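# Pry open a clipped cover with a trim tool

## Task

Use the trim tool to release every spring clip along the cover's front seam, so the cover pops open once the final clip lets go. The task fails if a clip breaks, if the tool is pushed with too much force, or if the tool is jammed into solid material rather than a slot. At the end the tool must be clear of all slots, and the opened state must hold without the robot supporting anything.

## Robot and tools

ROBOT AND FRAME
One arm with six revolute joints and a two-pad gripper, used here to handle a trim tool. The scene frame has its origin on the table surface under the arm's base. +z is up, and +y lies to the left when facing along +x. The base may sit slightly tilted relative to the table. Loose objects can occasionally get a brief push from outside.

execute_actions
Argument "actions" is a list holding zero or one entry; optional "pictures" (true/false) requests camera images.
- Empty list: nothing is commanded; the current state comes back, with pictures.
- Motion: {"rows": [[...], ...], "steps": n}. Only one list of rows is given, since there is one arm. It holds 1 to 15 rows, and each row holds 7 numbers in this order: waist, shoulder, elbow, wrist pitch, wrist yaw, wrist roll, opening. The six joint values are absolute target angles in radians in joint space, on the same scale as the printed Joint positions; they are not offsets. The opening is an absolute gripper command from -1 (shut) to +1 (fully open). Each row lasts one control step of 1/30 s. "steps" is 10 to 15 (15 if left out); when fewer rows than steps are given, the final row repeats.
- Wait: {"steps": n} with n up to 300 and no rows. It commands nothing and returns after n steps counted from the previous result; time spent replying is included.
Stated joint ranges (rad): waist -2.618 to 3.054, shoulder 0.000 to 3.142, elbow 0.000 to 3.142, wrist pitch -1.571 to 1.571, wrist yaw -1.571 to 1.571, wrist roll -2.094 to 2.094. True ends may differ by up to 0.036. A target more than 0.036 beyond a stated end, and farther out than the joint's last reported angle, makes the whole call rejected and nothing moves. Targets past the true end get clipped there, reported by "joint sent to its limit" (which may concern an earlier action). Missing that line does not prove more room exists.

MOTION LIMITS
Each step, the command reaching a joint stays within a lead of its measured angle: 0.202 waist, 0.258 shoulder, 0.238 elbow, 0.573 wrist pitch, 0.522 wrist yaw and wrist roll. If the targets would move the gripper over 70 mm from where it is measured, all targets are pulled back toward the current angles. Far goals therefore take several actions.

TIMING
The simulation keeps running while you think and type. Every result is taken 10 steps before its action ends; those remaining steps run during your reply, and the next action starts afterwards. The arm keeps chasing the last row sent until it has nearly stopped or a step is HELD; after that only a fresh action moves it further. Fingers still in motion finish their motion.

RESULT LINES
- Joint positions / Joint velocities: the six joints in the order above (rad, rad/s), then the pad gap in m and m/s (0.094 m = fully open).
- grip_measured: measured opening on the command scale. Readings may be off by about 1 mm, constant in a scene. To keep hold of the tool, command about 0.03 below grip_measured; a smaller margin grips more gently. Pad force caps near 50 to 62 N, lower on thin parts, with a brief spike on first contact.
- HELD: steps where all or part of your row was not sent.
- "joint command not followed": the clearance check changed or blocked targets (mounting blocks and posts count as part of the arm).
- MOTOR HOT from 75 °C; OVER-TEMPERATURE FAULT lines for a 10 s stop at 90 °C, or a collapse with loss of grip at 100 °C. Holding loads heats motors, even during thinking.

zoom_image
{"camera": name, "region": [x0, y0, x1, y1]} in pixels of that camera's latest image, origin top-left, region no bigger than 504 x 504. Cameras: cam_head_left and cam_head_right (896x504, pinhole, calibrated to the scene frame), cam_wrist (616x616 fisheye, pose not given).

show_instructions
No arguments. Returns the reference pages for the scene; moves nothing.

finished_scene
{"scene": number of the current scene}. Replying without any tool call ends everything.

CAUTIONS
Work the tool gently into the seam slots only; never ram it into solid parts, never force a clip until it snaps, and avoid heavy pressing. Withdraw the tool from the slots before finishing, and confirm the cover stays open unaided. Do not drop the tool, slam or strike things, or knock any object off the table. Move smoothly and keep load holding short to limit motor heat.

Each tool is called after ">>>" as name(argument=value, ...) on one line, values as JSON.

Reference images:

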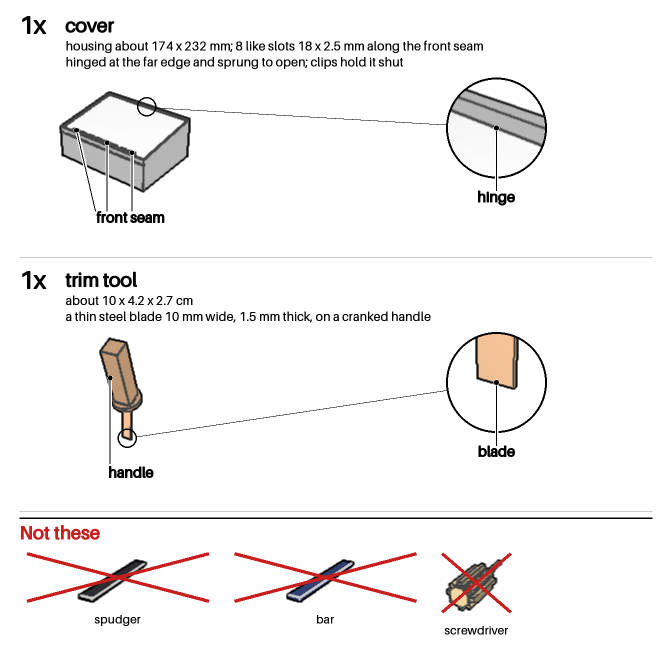

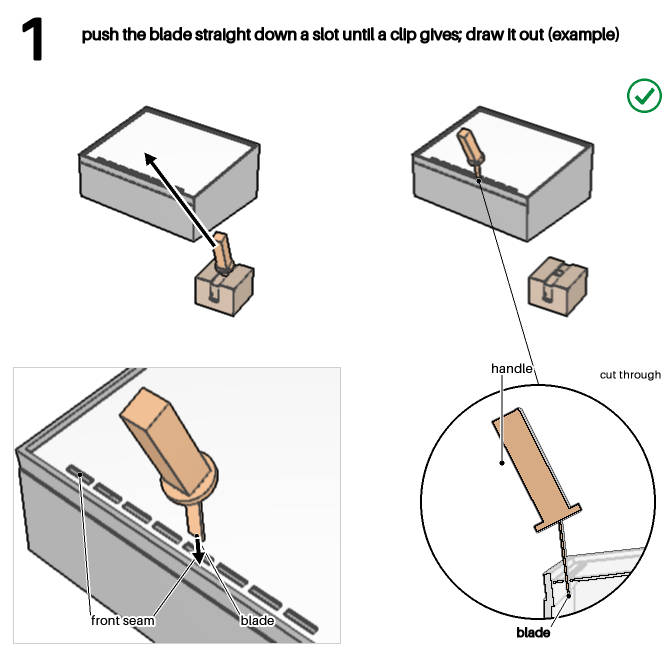

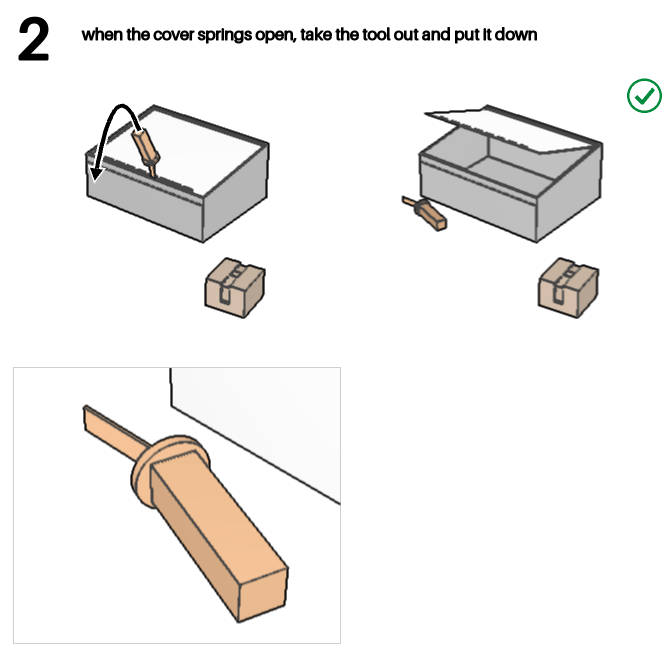

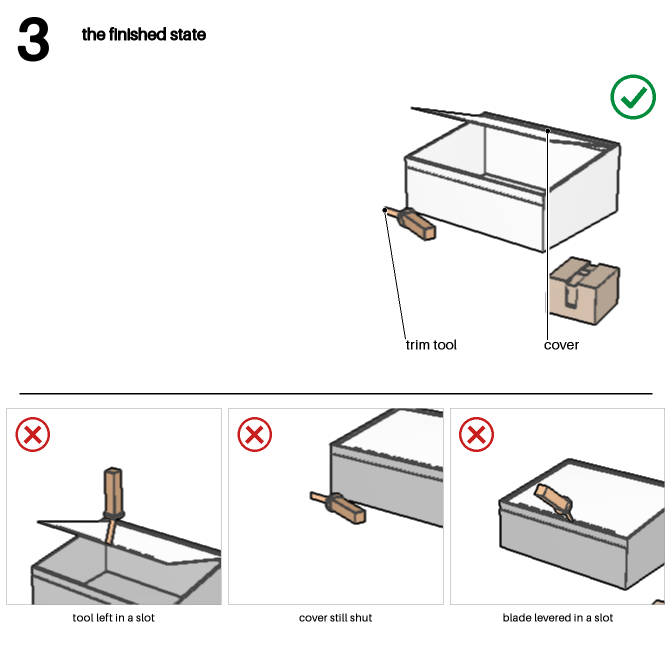

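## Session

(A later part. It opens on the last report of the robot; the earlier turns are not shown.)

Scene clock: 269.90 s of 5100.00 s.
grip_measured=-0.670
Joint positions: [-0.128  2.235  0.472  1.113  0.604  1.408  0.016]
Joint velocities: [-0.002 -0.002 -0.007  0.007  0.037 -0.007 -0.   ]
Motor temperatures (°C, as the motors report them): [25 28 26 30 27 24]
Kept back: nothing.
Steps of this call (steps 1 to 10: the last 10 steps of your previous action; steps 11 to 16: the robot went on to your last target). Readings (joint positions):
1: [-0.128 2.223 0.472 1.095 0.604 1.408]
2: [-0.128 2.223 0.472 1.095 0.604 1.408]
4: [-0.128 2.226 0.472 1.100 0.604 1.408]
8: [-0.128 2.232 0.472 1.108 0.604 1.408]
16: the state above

>>> execute_actions(actions=[])

Scene clock: 271.40 s of 5100.00 s.
grip_measured=-0.670
Joint positions: [-0.128  2.235  0.472  1.113  0.604  1.408  0.016]
Joint velocities: [ 0.007 -0.002  0.002  0.007  0.007 -0.007 -0.   ]
Motor temperatures (°C, as the motors report them): [25 28 26 30 27 24]
Kept back: nothing.
Steps of this call (steps 1 to 15: the robot went on to your last target; steps 16 to 45: nothing new was sent). Readings (joint positions):
1: [-0.128 2.235 0.472 1.113 0.604 1.408]
2: [-0.128 2.235 0.472 1.113 0.604 1.408]
4: [-0.128 2.235 0.472 1.113 0.604 1.408]
8: [-0.128 2.235 0.472 1.113 0.604 1.408]
45: the state above
The arm was judged still, so your last target was given up. Only a new action makes it travel on or press farther. Fingers that are still opening or closing keep moving.

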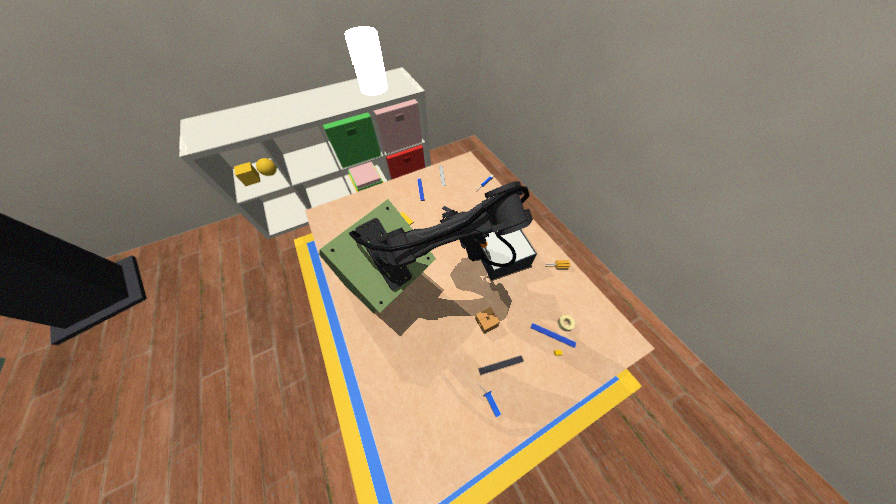

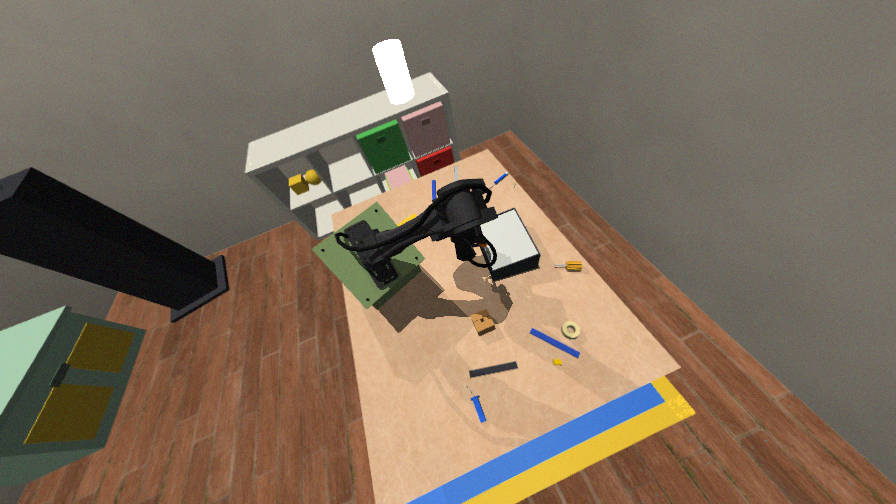

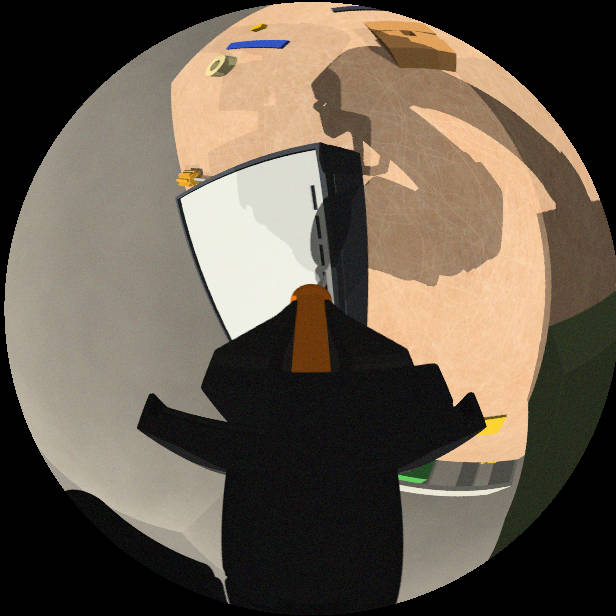

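>>> execute_actions(actions=[{"rows":[[-0.108,2.22,0.49,1.093,0.616,1.396,-0.7],[-0.107,2.215,0.49,1.085,0.616,1.396,-0.7],[-0.106,2.21,0.49,1.077,0.616,1.396,-0.7],[-0.105,2.205,0.49,1.069,0.616,1.396,-0.7],[-0.104,2.2,0.49,1.061,0.616,1.396,-0.7],[-0.103,2.195,0.49,1.053,0.616,1.396,-0.7],[-0.102,2.19,0.49,1.045,0.616,1.396,-0.7],[-0.101,2.185,0.49,1.037,0.616,1.396,-0.7],[-0.1,2.18,0.49,1.029,0.616,1.396,-0.7],[-0.099,2.175,0.49,1.021,0.616,1.396,-0.7],[-0.098,2.17,0.49,1.013,0.616,1.396,-0.7],[-0.097,2.165,0.49,1.005,0.616,1.396,-0.7],[-0.096,2.16,0.49,0.997,0.616,1.396,-0.7],[-0.095,2.155,0.49,0.989,0.616,1.396,-0.7],[-0.094,2.15,0.49,0.981,0.616,1.396,-0.7]],"steps":15}])

>>> execute_actions(actions=[{"rows":[[-0.094,2.145,0.49,0.974,0.616,1.396,-0.7],[-0.094,2.14,0.49,0.968,0.616,1.396,-0.7],[-0.094,2.134,0.49,0.962,0.616,1.396,-0.7],[-0.094,2.128,0.49,0.956,0.616,1.396,-0.7],[-0.094,2.122,0.49,0.951,0.616,1.396,-0.7],[-0.094,2.116,0.49,0.946,0.616,1.396,-0.7],[-0.094,2.11,0.49,0.941,0.616,1.396,-0.7],[-0.094,2.104,0.49,0.937,0.616,1.396,-0.7],[-0.094,2.098,0.49,0.933,0.616,1.396,-0.7],[-0.094,2.092,0.49,0.93,0.616,1.396,-0.7]],"steps":15}], pictures=true)

Scene clock: 272.57 s of 5100.00 s.
grip_measured=-0.670
Joint positions: [-0.125  2.224  0.472  1.1    0.605  1.408  0.016]
Joint velocities: [ 0.037 -0.125 -0.012 -0.212  0.022  0.051  0.001]
Motor temperatures (°C, as the motors report them): [25 28 26 30 27 24]
Steps of this call (steps 1 to 30: nothing new was sent; steps 31 to 35: the first 5 steps of this action). Readings (joint positions):
31: [-0.128 2.235 0.472 1.113 0.604 1.408]
32: [-0.128 2.234 0.472 1.113 0.604 1.408]
34: [-0.126 2.228 0.472 1.106 0.605 1.408]
35: the state above

Scene clock: 273.07 s of 5100.00 s.
grip_measured=-0.670
Joint positions: [-0.112  2.149  0.472  0.992  0.606  1.408  0.016]
Joint velocities: [-0.007 -0.198 -0.007 -0.139  0.066 -0.095 -0.001]
Motor temperatures (°C, as the motors report them): [25 28 26 30 27 24]
Steps of this call (steps 1 to 10: the last 10 steps of your previous action; steps 11 to 15: the first 5 steps of this action). Readings (joint positions):
11: [-0.114 2.171 0.472 1.017 0.606 1.408]
12: [-0.113 2.166 0.472 1.009 0.606 1.408]
14: [-0.112 2.155 0.472 0.997 0.606 1.408]
15: the state above

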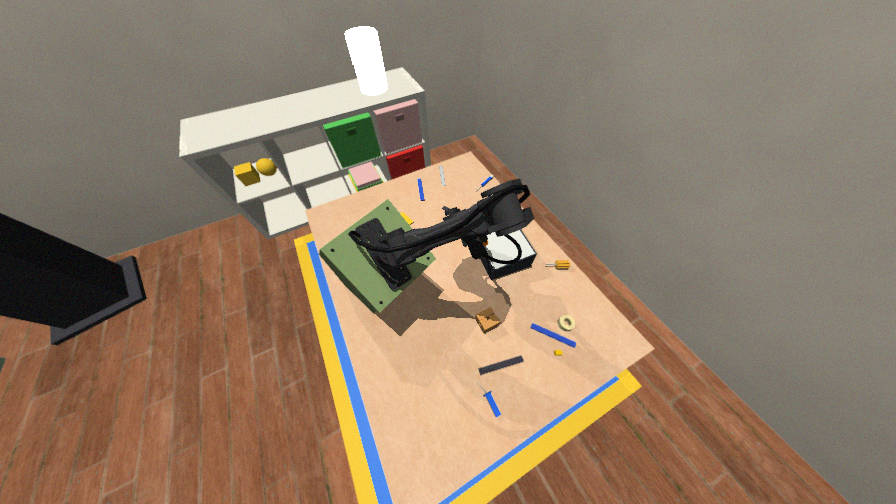

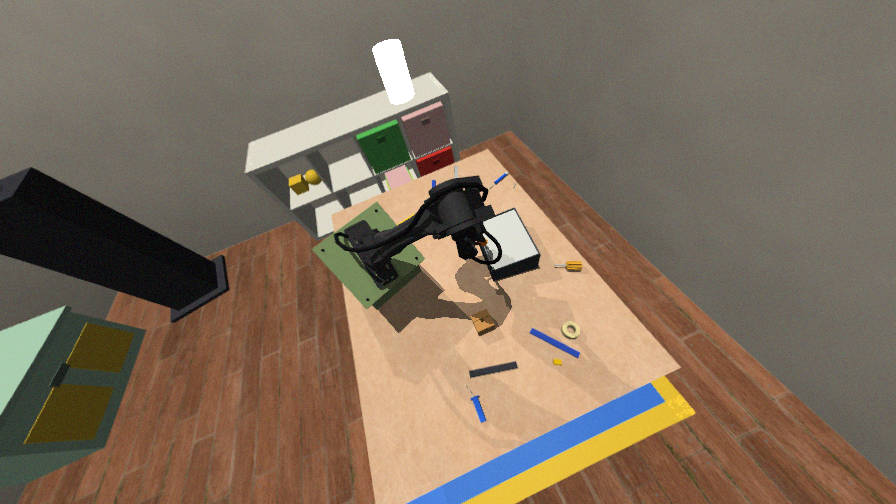

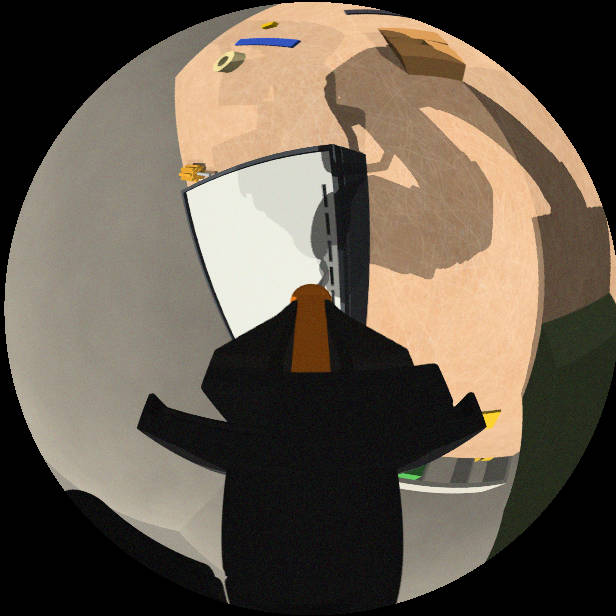

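>>> execute_actions(actions=[{"rows":[[-0.089,2.091,0.5,0.918,0.62,1.408,-0.7],[-0.084,2.091,0.506,0.905,0.624,1.416,-0.7],[-0.079,2.09,0.512,0.892,0.628,1.424,-0.7],[-0.073,2.09,0.518,0.879,0.632,1.432,-0.7],[-0.068,2.089,0.524,0.866,0.636,1.44,-0.7],[-0.063,2.089,0.53,0.853,0.64,1.448,-0.7],[-0.058,2.088,0.536,0.84,0.644,1.456,-0.7],[-0.052,2.088,0.542,0.827,0.648,1.464,-0.7],[-0.047,2.087,0.548,0.814,0.652,1.472,-0.7],[-0.042,2.087,0.553,0.801,0.656,1.48,-0.7],[-0.037,2.086,0.558,0.788,0.66,1.488,-0.7],[-0.032,2.086,0.563,0.775,0.664,1.497,-0.7],[-0.027,2.085,0.568,0.762,0.667,1.507,-0.7],[-0.027,2.085,0.568,0.755,0.667,1.507,-0.7],[-0.027,2.085,0.568,0.755,0.667,1.507,-0.7]],"steps":15}])

>>> execute_actions(actions=[{"steps":28}], pictures=true)

>>> zoom_image(camera="cam_wrist", region=[265,198,375,308])

Scene clock: 274.50 s of 5100.00 s.
grip_measured=-0.670
Joint positions: [-0.096  2.105  0.482  0.924  0.615  1.416  0.016]
Joint velocities: [ 0.159 -0.007  0.173 -0.3    0.066  0.11  -0.   ]
Motor temperatures (°C, as the motors report them): [25 28 26 30 27 24]
Steps of this call (steps 1 to 10: the last 10 steps of your previous action; steps 11 to 30: the robot went on to your last target; steps 31 to 38: nothing new was sent; steps 39 to 43: the first 5 steps of this action). Readings (joint positions):
39: [-0.111 2.105 0.472 0.953 0.607 1.408]
40: [-0.109 2.105 0.472 0.950 0.608 1.408]
42: [-0.102 2.105 0.477 0.934 0.612 1.412]
43: the state above

Scene clock: 275.43 s of 5100.00 s.
grip_measured=-0.670
Joint positions: [-0.043  2.105  0.542  0.78   0.653  1.5    0.016]
Joint velocities: [-0.002  0.007  0.002 -0.007 -0.066  0.037 -0.   ]
Motor temperatures (°C, as the motors report them): [26 28 26 30 27 24]
Kept back: nothing.
Steps of this call (steps 1 to 10: the last 10 steps of your previous action; steps 11 to 28: the robot went on to your last target). Readings (joint positions):
1: [-0.091 2.105 0.489 0.914 0.617 1.421]
2: [-0.085 2.105 0.496 0.904 0.620 1.427]
4: [-0.073 2.105 0.511 0.884 0.626 1.439]
8: [-0.052 2.105 0.535 0.839 0.639 1.467]
28: the state above

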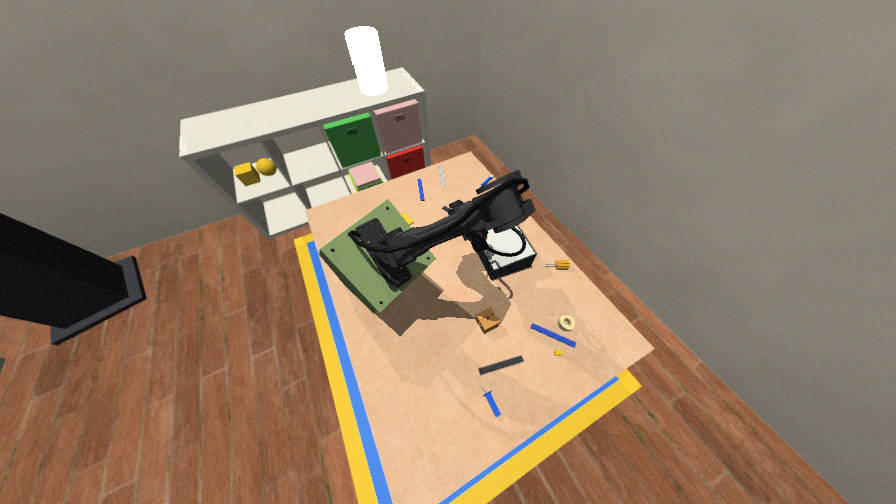

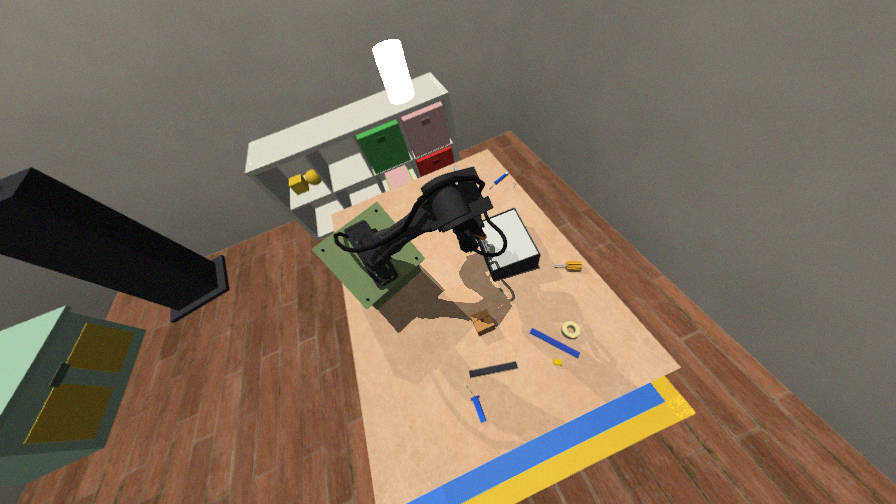

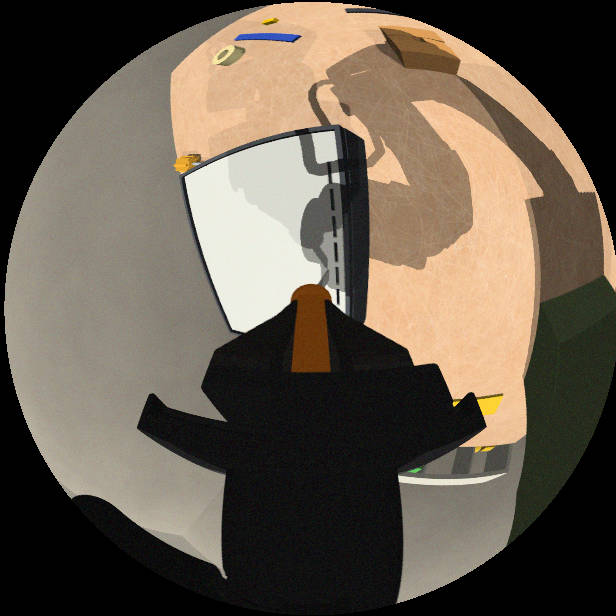

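Region (265, 198, 375, 308) of cam_wrist's 616x616 image, scaled by 4.582, with more detail than that image has.

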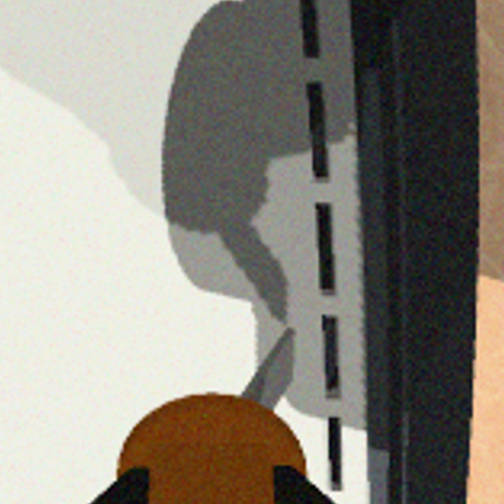

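>>> zoom_image(camera="cam_wrist", region=[250,110,410,310])

Region (250, 110, 410, 310) of cam_wrist's 616x616 image, scaled by 2.520, with more detail than that image has; it fills the left 403 columns of this view, and the rest is white.

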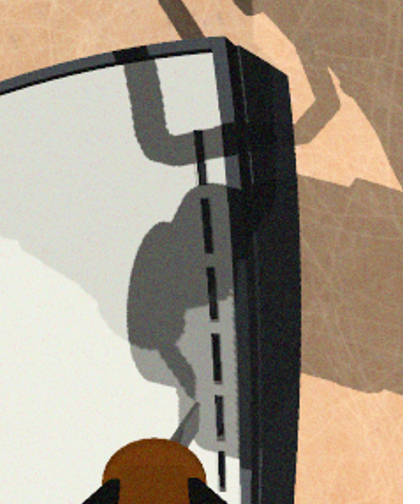

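>>> execute_actions(actions=[{"rows":[[-0.027,2.123,0.568,0.787,0.667,1.507,-0.7],[-0.027,2.128,0.568,0.792,0.667,1.507,-0.7],[-0.027,2.133,0.568,0.797,0.667,1.507,-0.7],[-0.027,2.138,0.568,0.802,0.667,1.507,-0.7],[-0.027,2.143,0.568,0.807,0.667,1.507,-0.7],[-0.027,2.148,0.568,0.812,0.667,1.507,-0.7],[-0.027,2.153,0.568,0.817,0.667,1.507,-0.7],[-0.027,2.158,0.568,0.822,0.667,1.507,-0.7],[-0.027,2.163,0.568,0.827,0.667,1.507,-0.7]],"steps":10}])

>>> execute_actions(actions=[{"steps":26}], pictures=true)

>>> zoom_image(camera="cam_wrist", region=[295,245,365,308])

Scene clock: 276.63 s of 5100.00 s.
grip_measured=-0.670
Joint positions: [-0.043  2.105  0.542  0.78   0.653  1.5    0.016]
Joint velocities: [-0.007  0.002 -0.012 -0.022 -0.007 -0.022  0.   ]
Motor temperatures (°C, as the motors report them): [26 28 26 30 27 24]
Kept back: the last 10 steps of this action.
Steps of this call (steps 1 to 30: the robot went on to your last target; steps 31 to 36: nothing new was sent). Readings (joint positions):
1: [-0.043 2.105 0.542 0.780 0.653 1.500]
2: [-0.043 2.105 0.542 0.780 0.653 1.500]
4: [-0.043 2.105 0.542 0.780 0.653 1.500]
8: [-0.043 2.105 0.542 0.780 0.653 1.500]
36: the state above

Scene clock: 277.50 s of 5100.00 s.
grip_measured=-0.670
Joint positions: [-0.043  2.147  0.542  0.82   0.654  1.5    0.016]
Joint velocities: [ 0.007 -0.017  0.007 -0.022  0.066 -0.037  0.   ]
Motor temperatures (°C, as the motors report them): [26 28 26 30 27 24]
Kept back: nothing.
Steps of this call (steps 1 to 10: the last 10 steps of your previous action; steps 11 to 26: the robot went on to your last target). Readings (joint positions):
1: [-0.043 2.105 0.542 0.780 0.653 1.500]
2: [-0.043 2.105 0.542 0.780 0.653 1.500]
4: [-0.043 2.109 0.542 0.787 0.654 1.500]
8: [-0.043 2.131 0.542 0.801 0.654 1.500]
26: the state above

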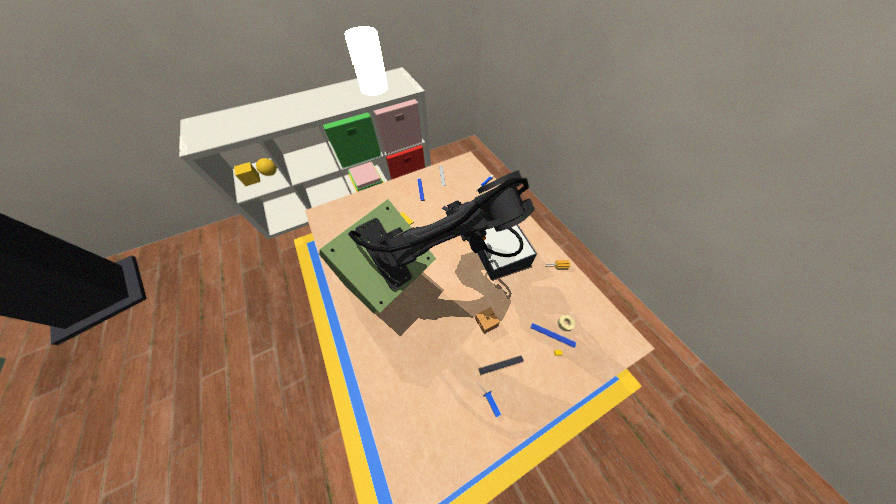

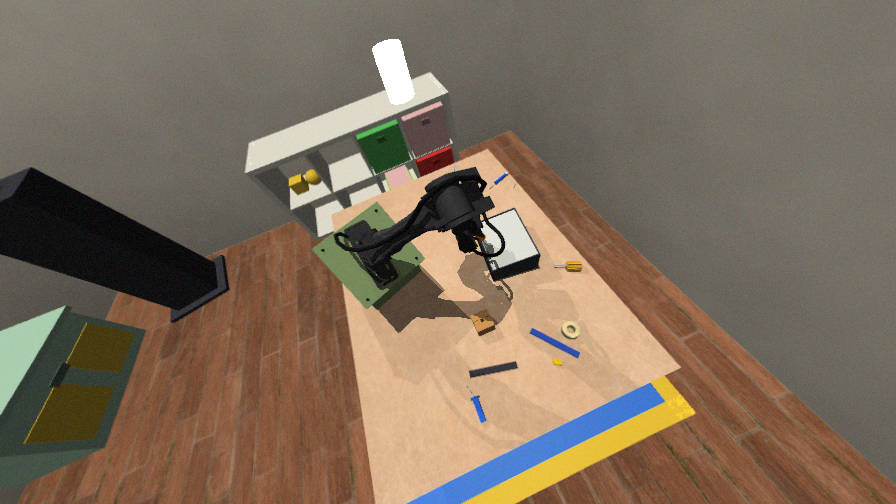

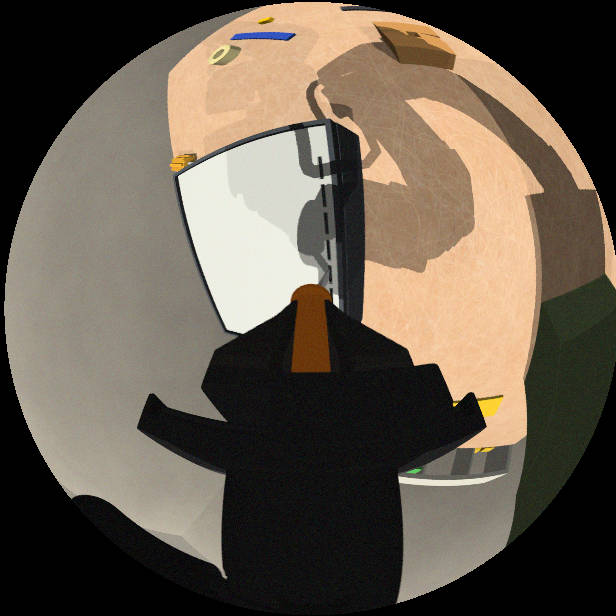

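Region (295, 245, 365, 308) of cam_wrist's 616x616 image, scaled by 7.200, with more detail than that image has; it fills the top 454 rows of this view, and the rest is white.

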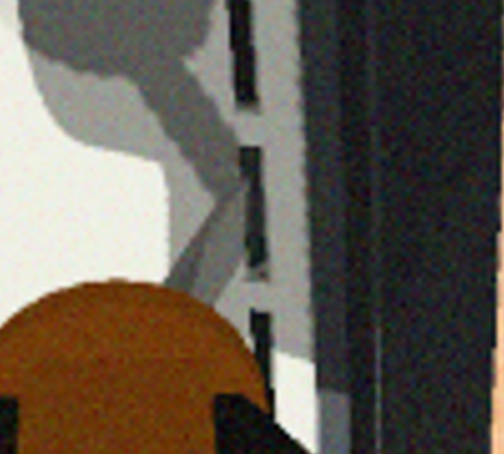

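>>> execute_actions(actions=[{"rows":[[-0.027,2.166,0.568,0.827,0.667,1.507,-0.7],[-0.027,2.168,0.568,0.827,0.667,1.507,-0.7],[-0.027,2.17,0.568,0.827,0.667,1.507,-0.7]],"steps":10}])

>>> execute_actions(actions=[{"steps":26}], pictures=true)

>>> zoom_image(camera="cam_wrist", region=[295,245,365,308])

Scene clock: 278.10 s of 5100.00 s.
grip_measured=-0.670
Joint positions: [-0.043  2.147  0.542  0.821  0.654  1.5    0.016]
Joint velocities: [ 0.007 -0.022  0.002  0.007 -0.007 -0.066 -0.   ]
Motor temperatures (°C, as the motors report them): [26 28 26 30 27 24]
Kept back: the last 10 steps of this action.
Steps of this call (steps 1 to 15: the robot went on to your last target; steps 16 to 18: nothing new was sent). Readings (joint positions):
1: [-0.043 2.147 0.542 0.821 0.654 1.500]
2: [-0.043 2.147 0.542 0.821 0.654 1.500]
4: [-0.043 2.147 0.542 0.821 0.654 1.500]
8: [-0.043 2.147 0.542 0.821 0.654 1.500]
18: the state above

Scene clock: 278.97 s of 5100.00 s.
grip_measured=-0.670
Joint positions: [-0.043  2.147  0.542  0.821  0.654  1.5    0.016]
Joint velocities: [-0.007  0.012  0.002  0.022  0.051 -0.022  0.001]
Motor temperatures (°C, as the motors report them): [26 28 26 30 27 24]
Kept back: nothing.
Steps of this call (steps 1 to 10: the last 10 steps of your previous action; steps 11 to 15: the robot went on to your last target; steps 16 to 26: nothing new was sent). Readings (joint positions):
1: [-0.043 2.147 0.542 0.821 0.654 1.500]
2: [-0.043 2.147 0.542 0.821 0.654 1.500]
4: [-0.043 2.147 0.542 0.821 0.654 1.500]
8: [-0.043 2.147 0.542 0.821 0.654 1.500]
26: the state above
The arm was judged still, so your last target was given up. Only a new action makes it travel on or press farther. Fingers that are still opening or closing keep moving.

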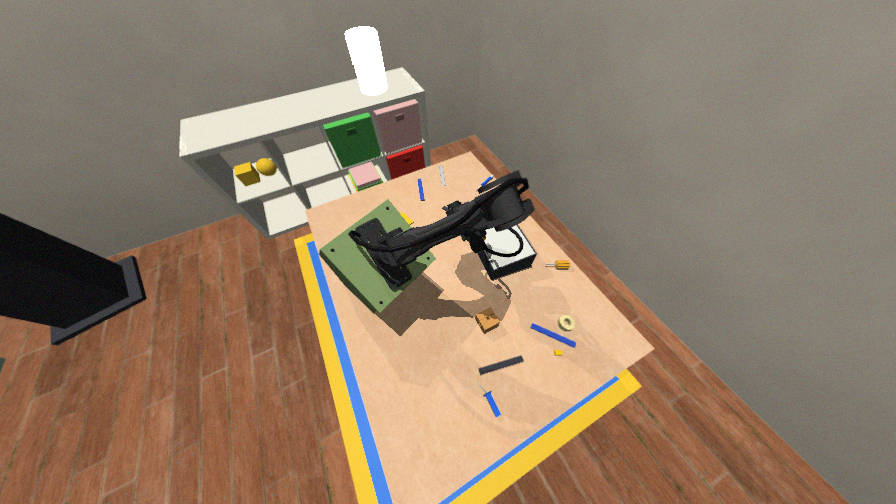

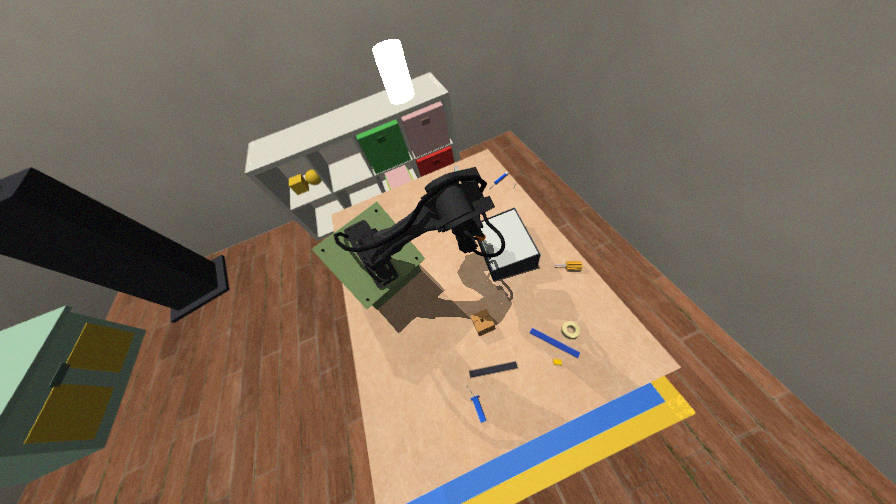

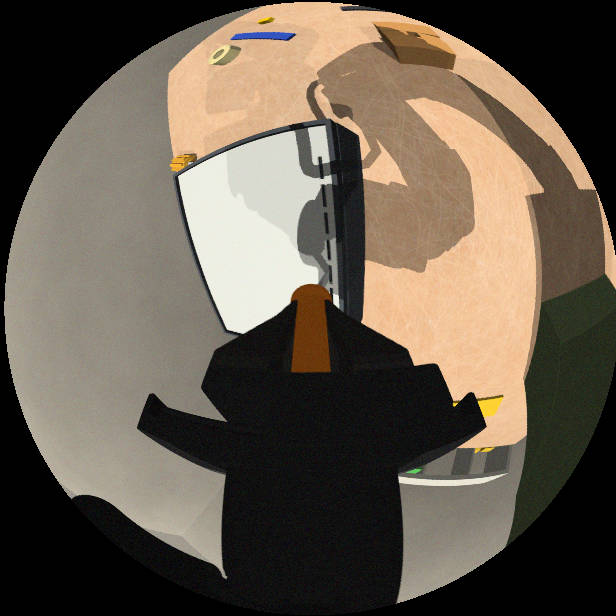

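Region (295, 245, 365, 308) of cam_wrist's 616x616 image, scaled by 7.200, with more detail than that image has; it fills the top 454 rows of this view, and the rest is white.

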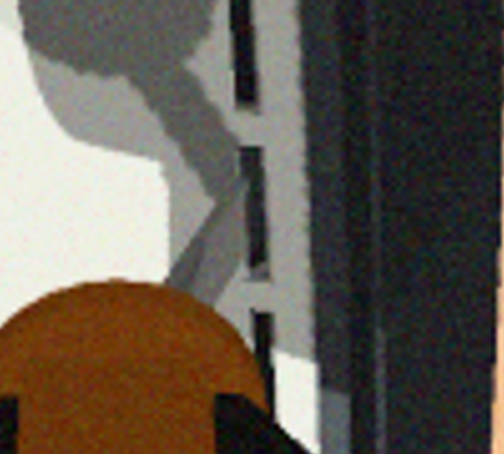

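>>> execute_actions(actions=[{"rows":[[-0.027,2.16,0.568,0.8,0.667,1.507,-0.7],[-0.027,2.16,0.568,0.796,0.667,1.507,-0.7],[-0.027,2.16,0.568,0.793,0.667,1.507,-0.7]],"steps":10}])

>>> execute_actions(actions=[{"steps":24}], pictures=true)

>>> zoom_image(camera="cam_wrist", region=[295,245,365,308])

Scene clock: 281.40 s of 5100.00 s.
grip_measured=-0.670
Joint positions: [-0.043  2.147  0.542  0.821  0.654  1.5    0.016]
Joint velocities: [-0.007 -0.022 -0.032  0.022 -0.007 -0.022 -0.   ]
Motor temperatures (°C, as the motors report them): [26 28 26 30 27 24]
Kept back: the last 10 steps of this action.
Steps of this call (steps 1 to 73: nothing new was sent). Readings (joint positions):
1: [-0.043 2.147 0.542 0.821 0.654 1.500]
2: [-0.043 2.147 0.542 0.821 0.654 1.500]
4: [-0.043 2.147 0.542 0.821 0.654 1.500]
8: [-0.043 2.147 0.542 0.821 0.654 1.500]
73: the state above

Scene clock: 282.20 s of 5100.00 s.
grip_measured=-0.670
Joint positions: [-0.043  2.147  0.542  0.817  0.654  1.5    0.016]
Joint velocities: [-0.012 -0.007  0.007 -0.022  0.037 -0.007 -0.001]
Motor temperatures (°C, as the motors report them): [26 28 26 30 27 24]
Kept back: nothing.
Steps of this call (steps 1 to 10: the last 10 steps of your previous action; steps 11 to 15: the robot went on to your last target; steps 16 to 24: nothing new was sent). Readings (joint positions):
1: [-0.043 2.147 0.542 0.821 0.654 1.500]
2: [-0.043 2.147 0.542 0.821 0.654 1.500]
4: [-0.043 2.147 0.542 0.820 0.654 1.500]
8: [-0.043 2.147 0.542 0.818 0.654 1.500]
24: the state above
The arm was judged still, so your last target was given up. Only a new action makes it travel on or press farther. Fingers that are still opening or closing keep moving.

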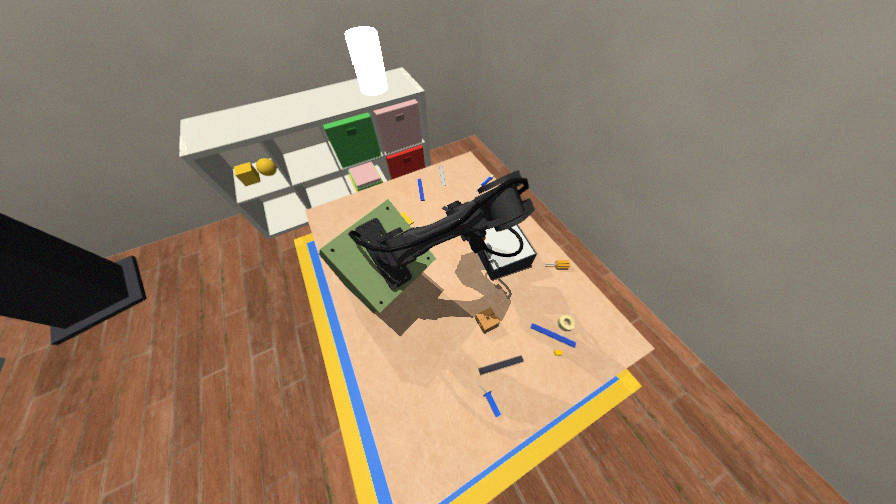

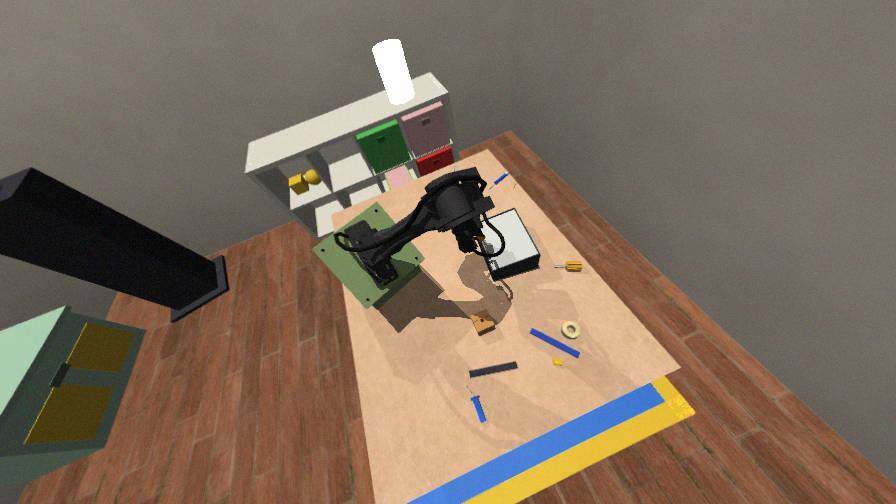

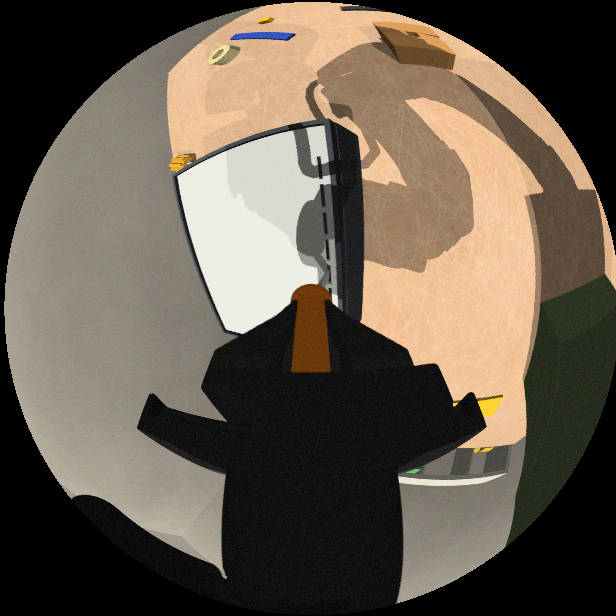

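Region (295, 245, 365, 308) of cam_wrist's 616x616 image, scaled by 7.200, with more detail than that image has; it fills the top 454 rows of this view, and the rest is white.

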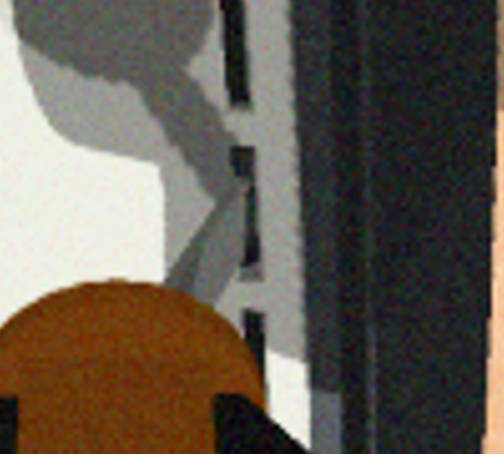

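>>> execute_actions(actions=[{"rows":[[-0.027,2.167,0.568,0.824,0.667,1.507,-0.7],[-0.027,2.169,0.568,0.826,0.667,1.507,-0.7],[-0.027,2.171,0.568,0.829,0.667,1.507,-0.7],[-0.027,2.173,0.568,0.831,0.667,1.507,-0.7],[-0.027,2.175,0.568,0.834,0.667,1.507,-0.7],[-0.027,2.177,0.568,0.836,0.667,1.507,-0.7],[-0.027,2.178,0.568,0.839,0.667,1.507,-0.7],[-0.027,2.179,0.568,0.841,0.667,1.507,-0.7],[-0.027,2.179,0.568,0.843,0.667,1.507,-0.7]],"steps":10}])

>>> execute_actions(actions=[{"steps":26}], pictures=true)

>>> zoom_image(camera="cam_wrist", region=[295,245,365,308])

Scene clock: 283.03 s of 5100.00 s.
grip_measured=-0.670
Joint positions: [-0.043  2.147  0.542  0.817  0.654  1.5    0.016]
Joint velocities: [ 0.002 -0.002 -0.002 -0.037 -0.037  0.007 -0.   ]
Motor temperatures (°C, as the motors report them): [26 28 26 30 27 24]
Kept back: the last 10 steps of this action.
Steps of this call (steps 1 to 25: nothing new was sent). Readings (joint positions):
1: [-0.043 2.147 0.542 0.817 0.654 1.500]
2: [-0.043 2.147 0.542 0.817 0.654 1.500]
4: [-0.043 2.147 0.542 0.817 0.654 1.500]
8: [-0.043 2.147 0.542 0.817 0.654 1.500]
25: the state above

Scene clock: 283.90 s of 5100.00 s.
grip_measured=-0.670
Joint positions: [-0.043  2.161  0.542  0.837  0.654  1.5    0.016]
Joint velocities: [ 0.007  0.007 -0.007  0.007  0.022  0.051  0.   ]
Motor temperatures (°C, as the motors report them): [26 28 26 30 27 24]
Kept back: nothing.
Steps of this call (steps 1 to 10: the last 10 steps of your previous action; steps 11 to 26: the robot went on to your last target). Readings (joint positions):
1: [-0.043 2.147 0.542 0.817 0.654 1.500]
2: [-0.043 2.147 0.542 0.818 0.654 1.500]
4: [-0.043 2.147 0.542 0.820 0.654 1.500]
8: [-0.043 2.157 0.542 0.828 0.654 1.500]
26: the state above

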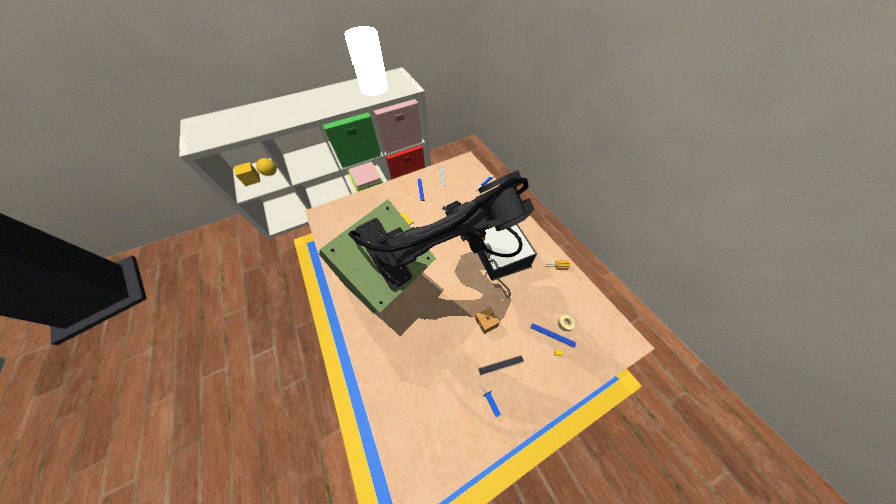

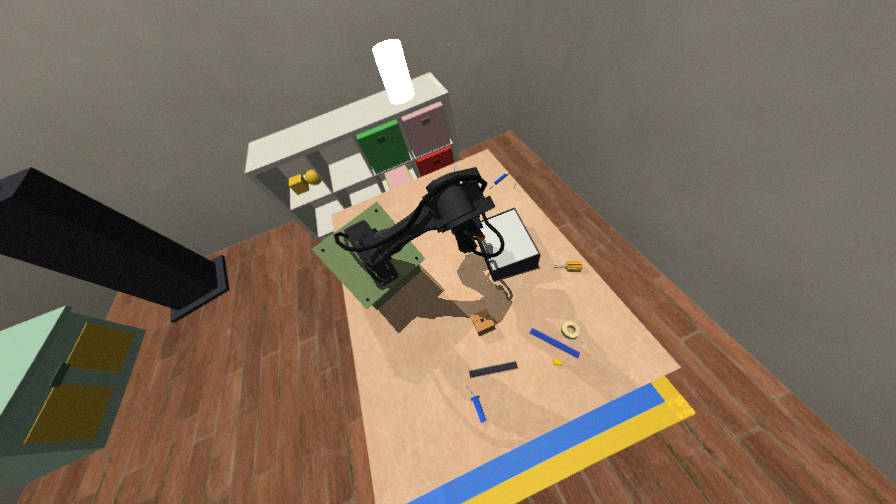

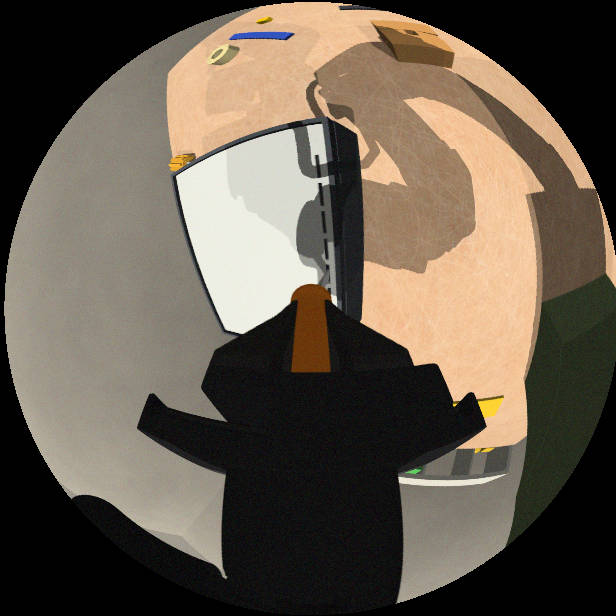

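Region (295, 245, 365, 308) of cam_wrist's 616x616 image, scaled by 7.200, with more detail than that image has; it fills the top 454 rows of this view, and the rest is white.

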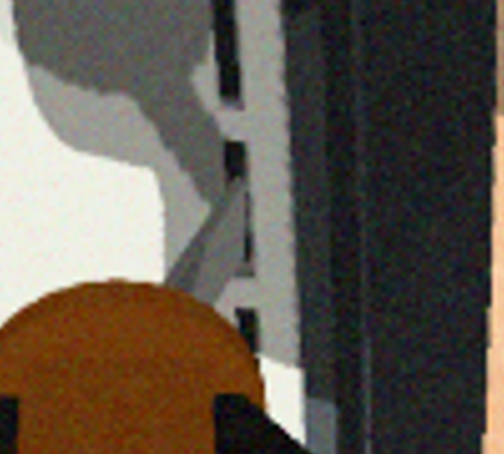

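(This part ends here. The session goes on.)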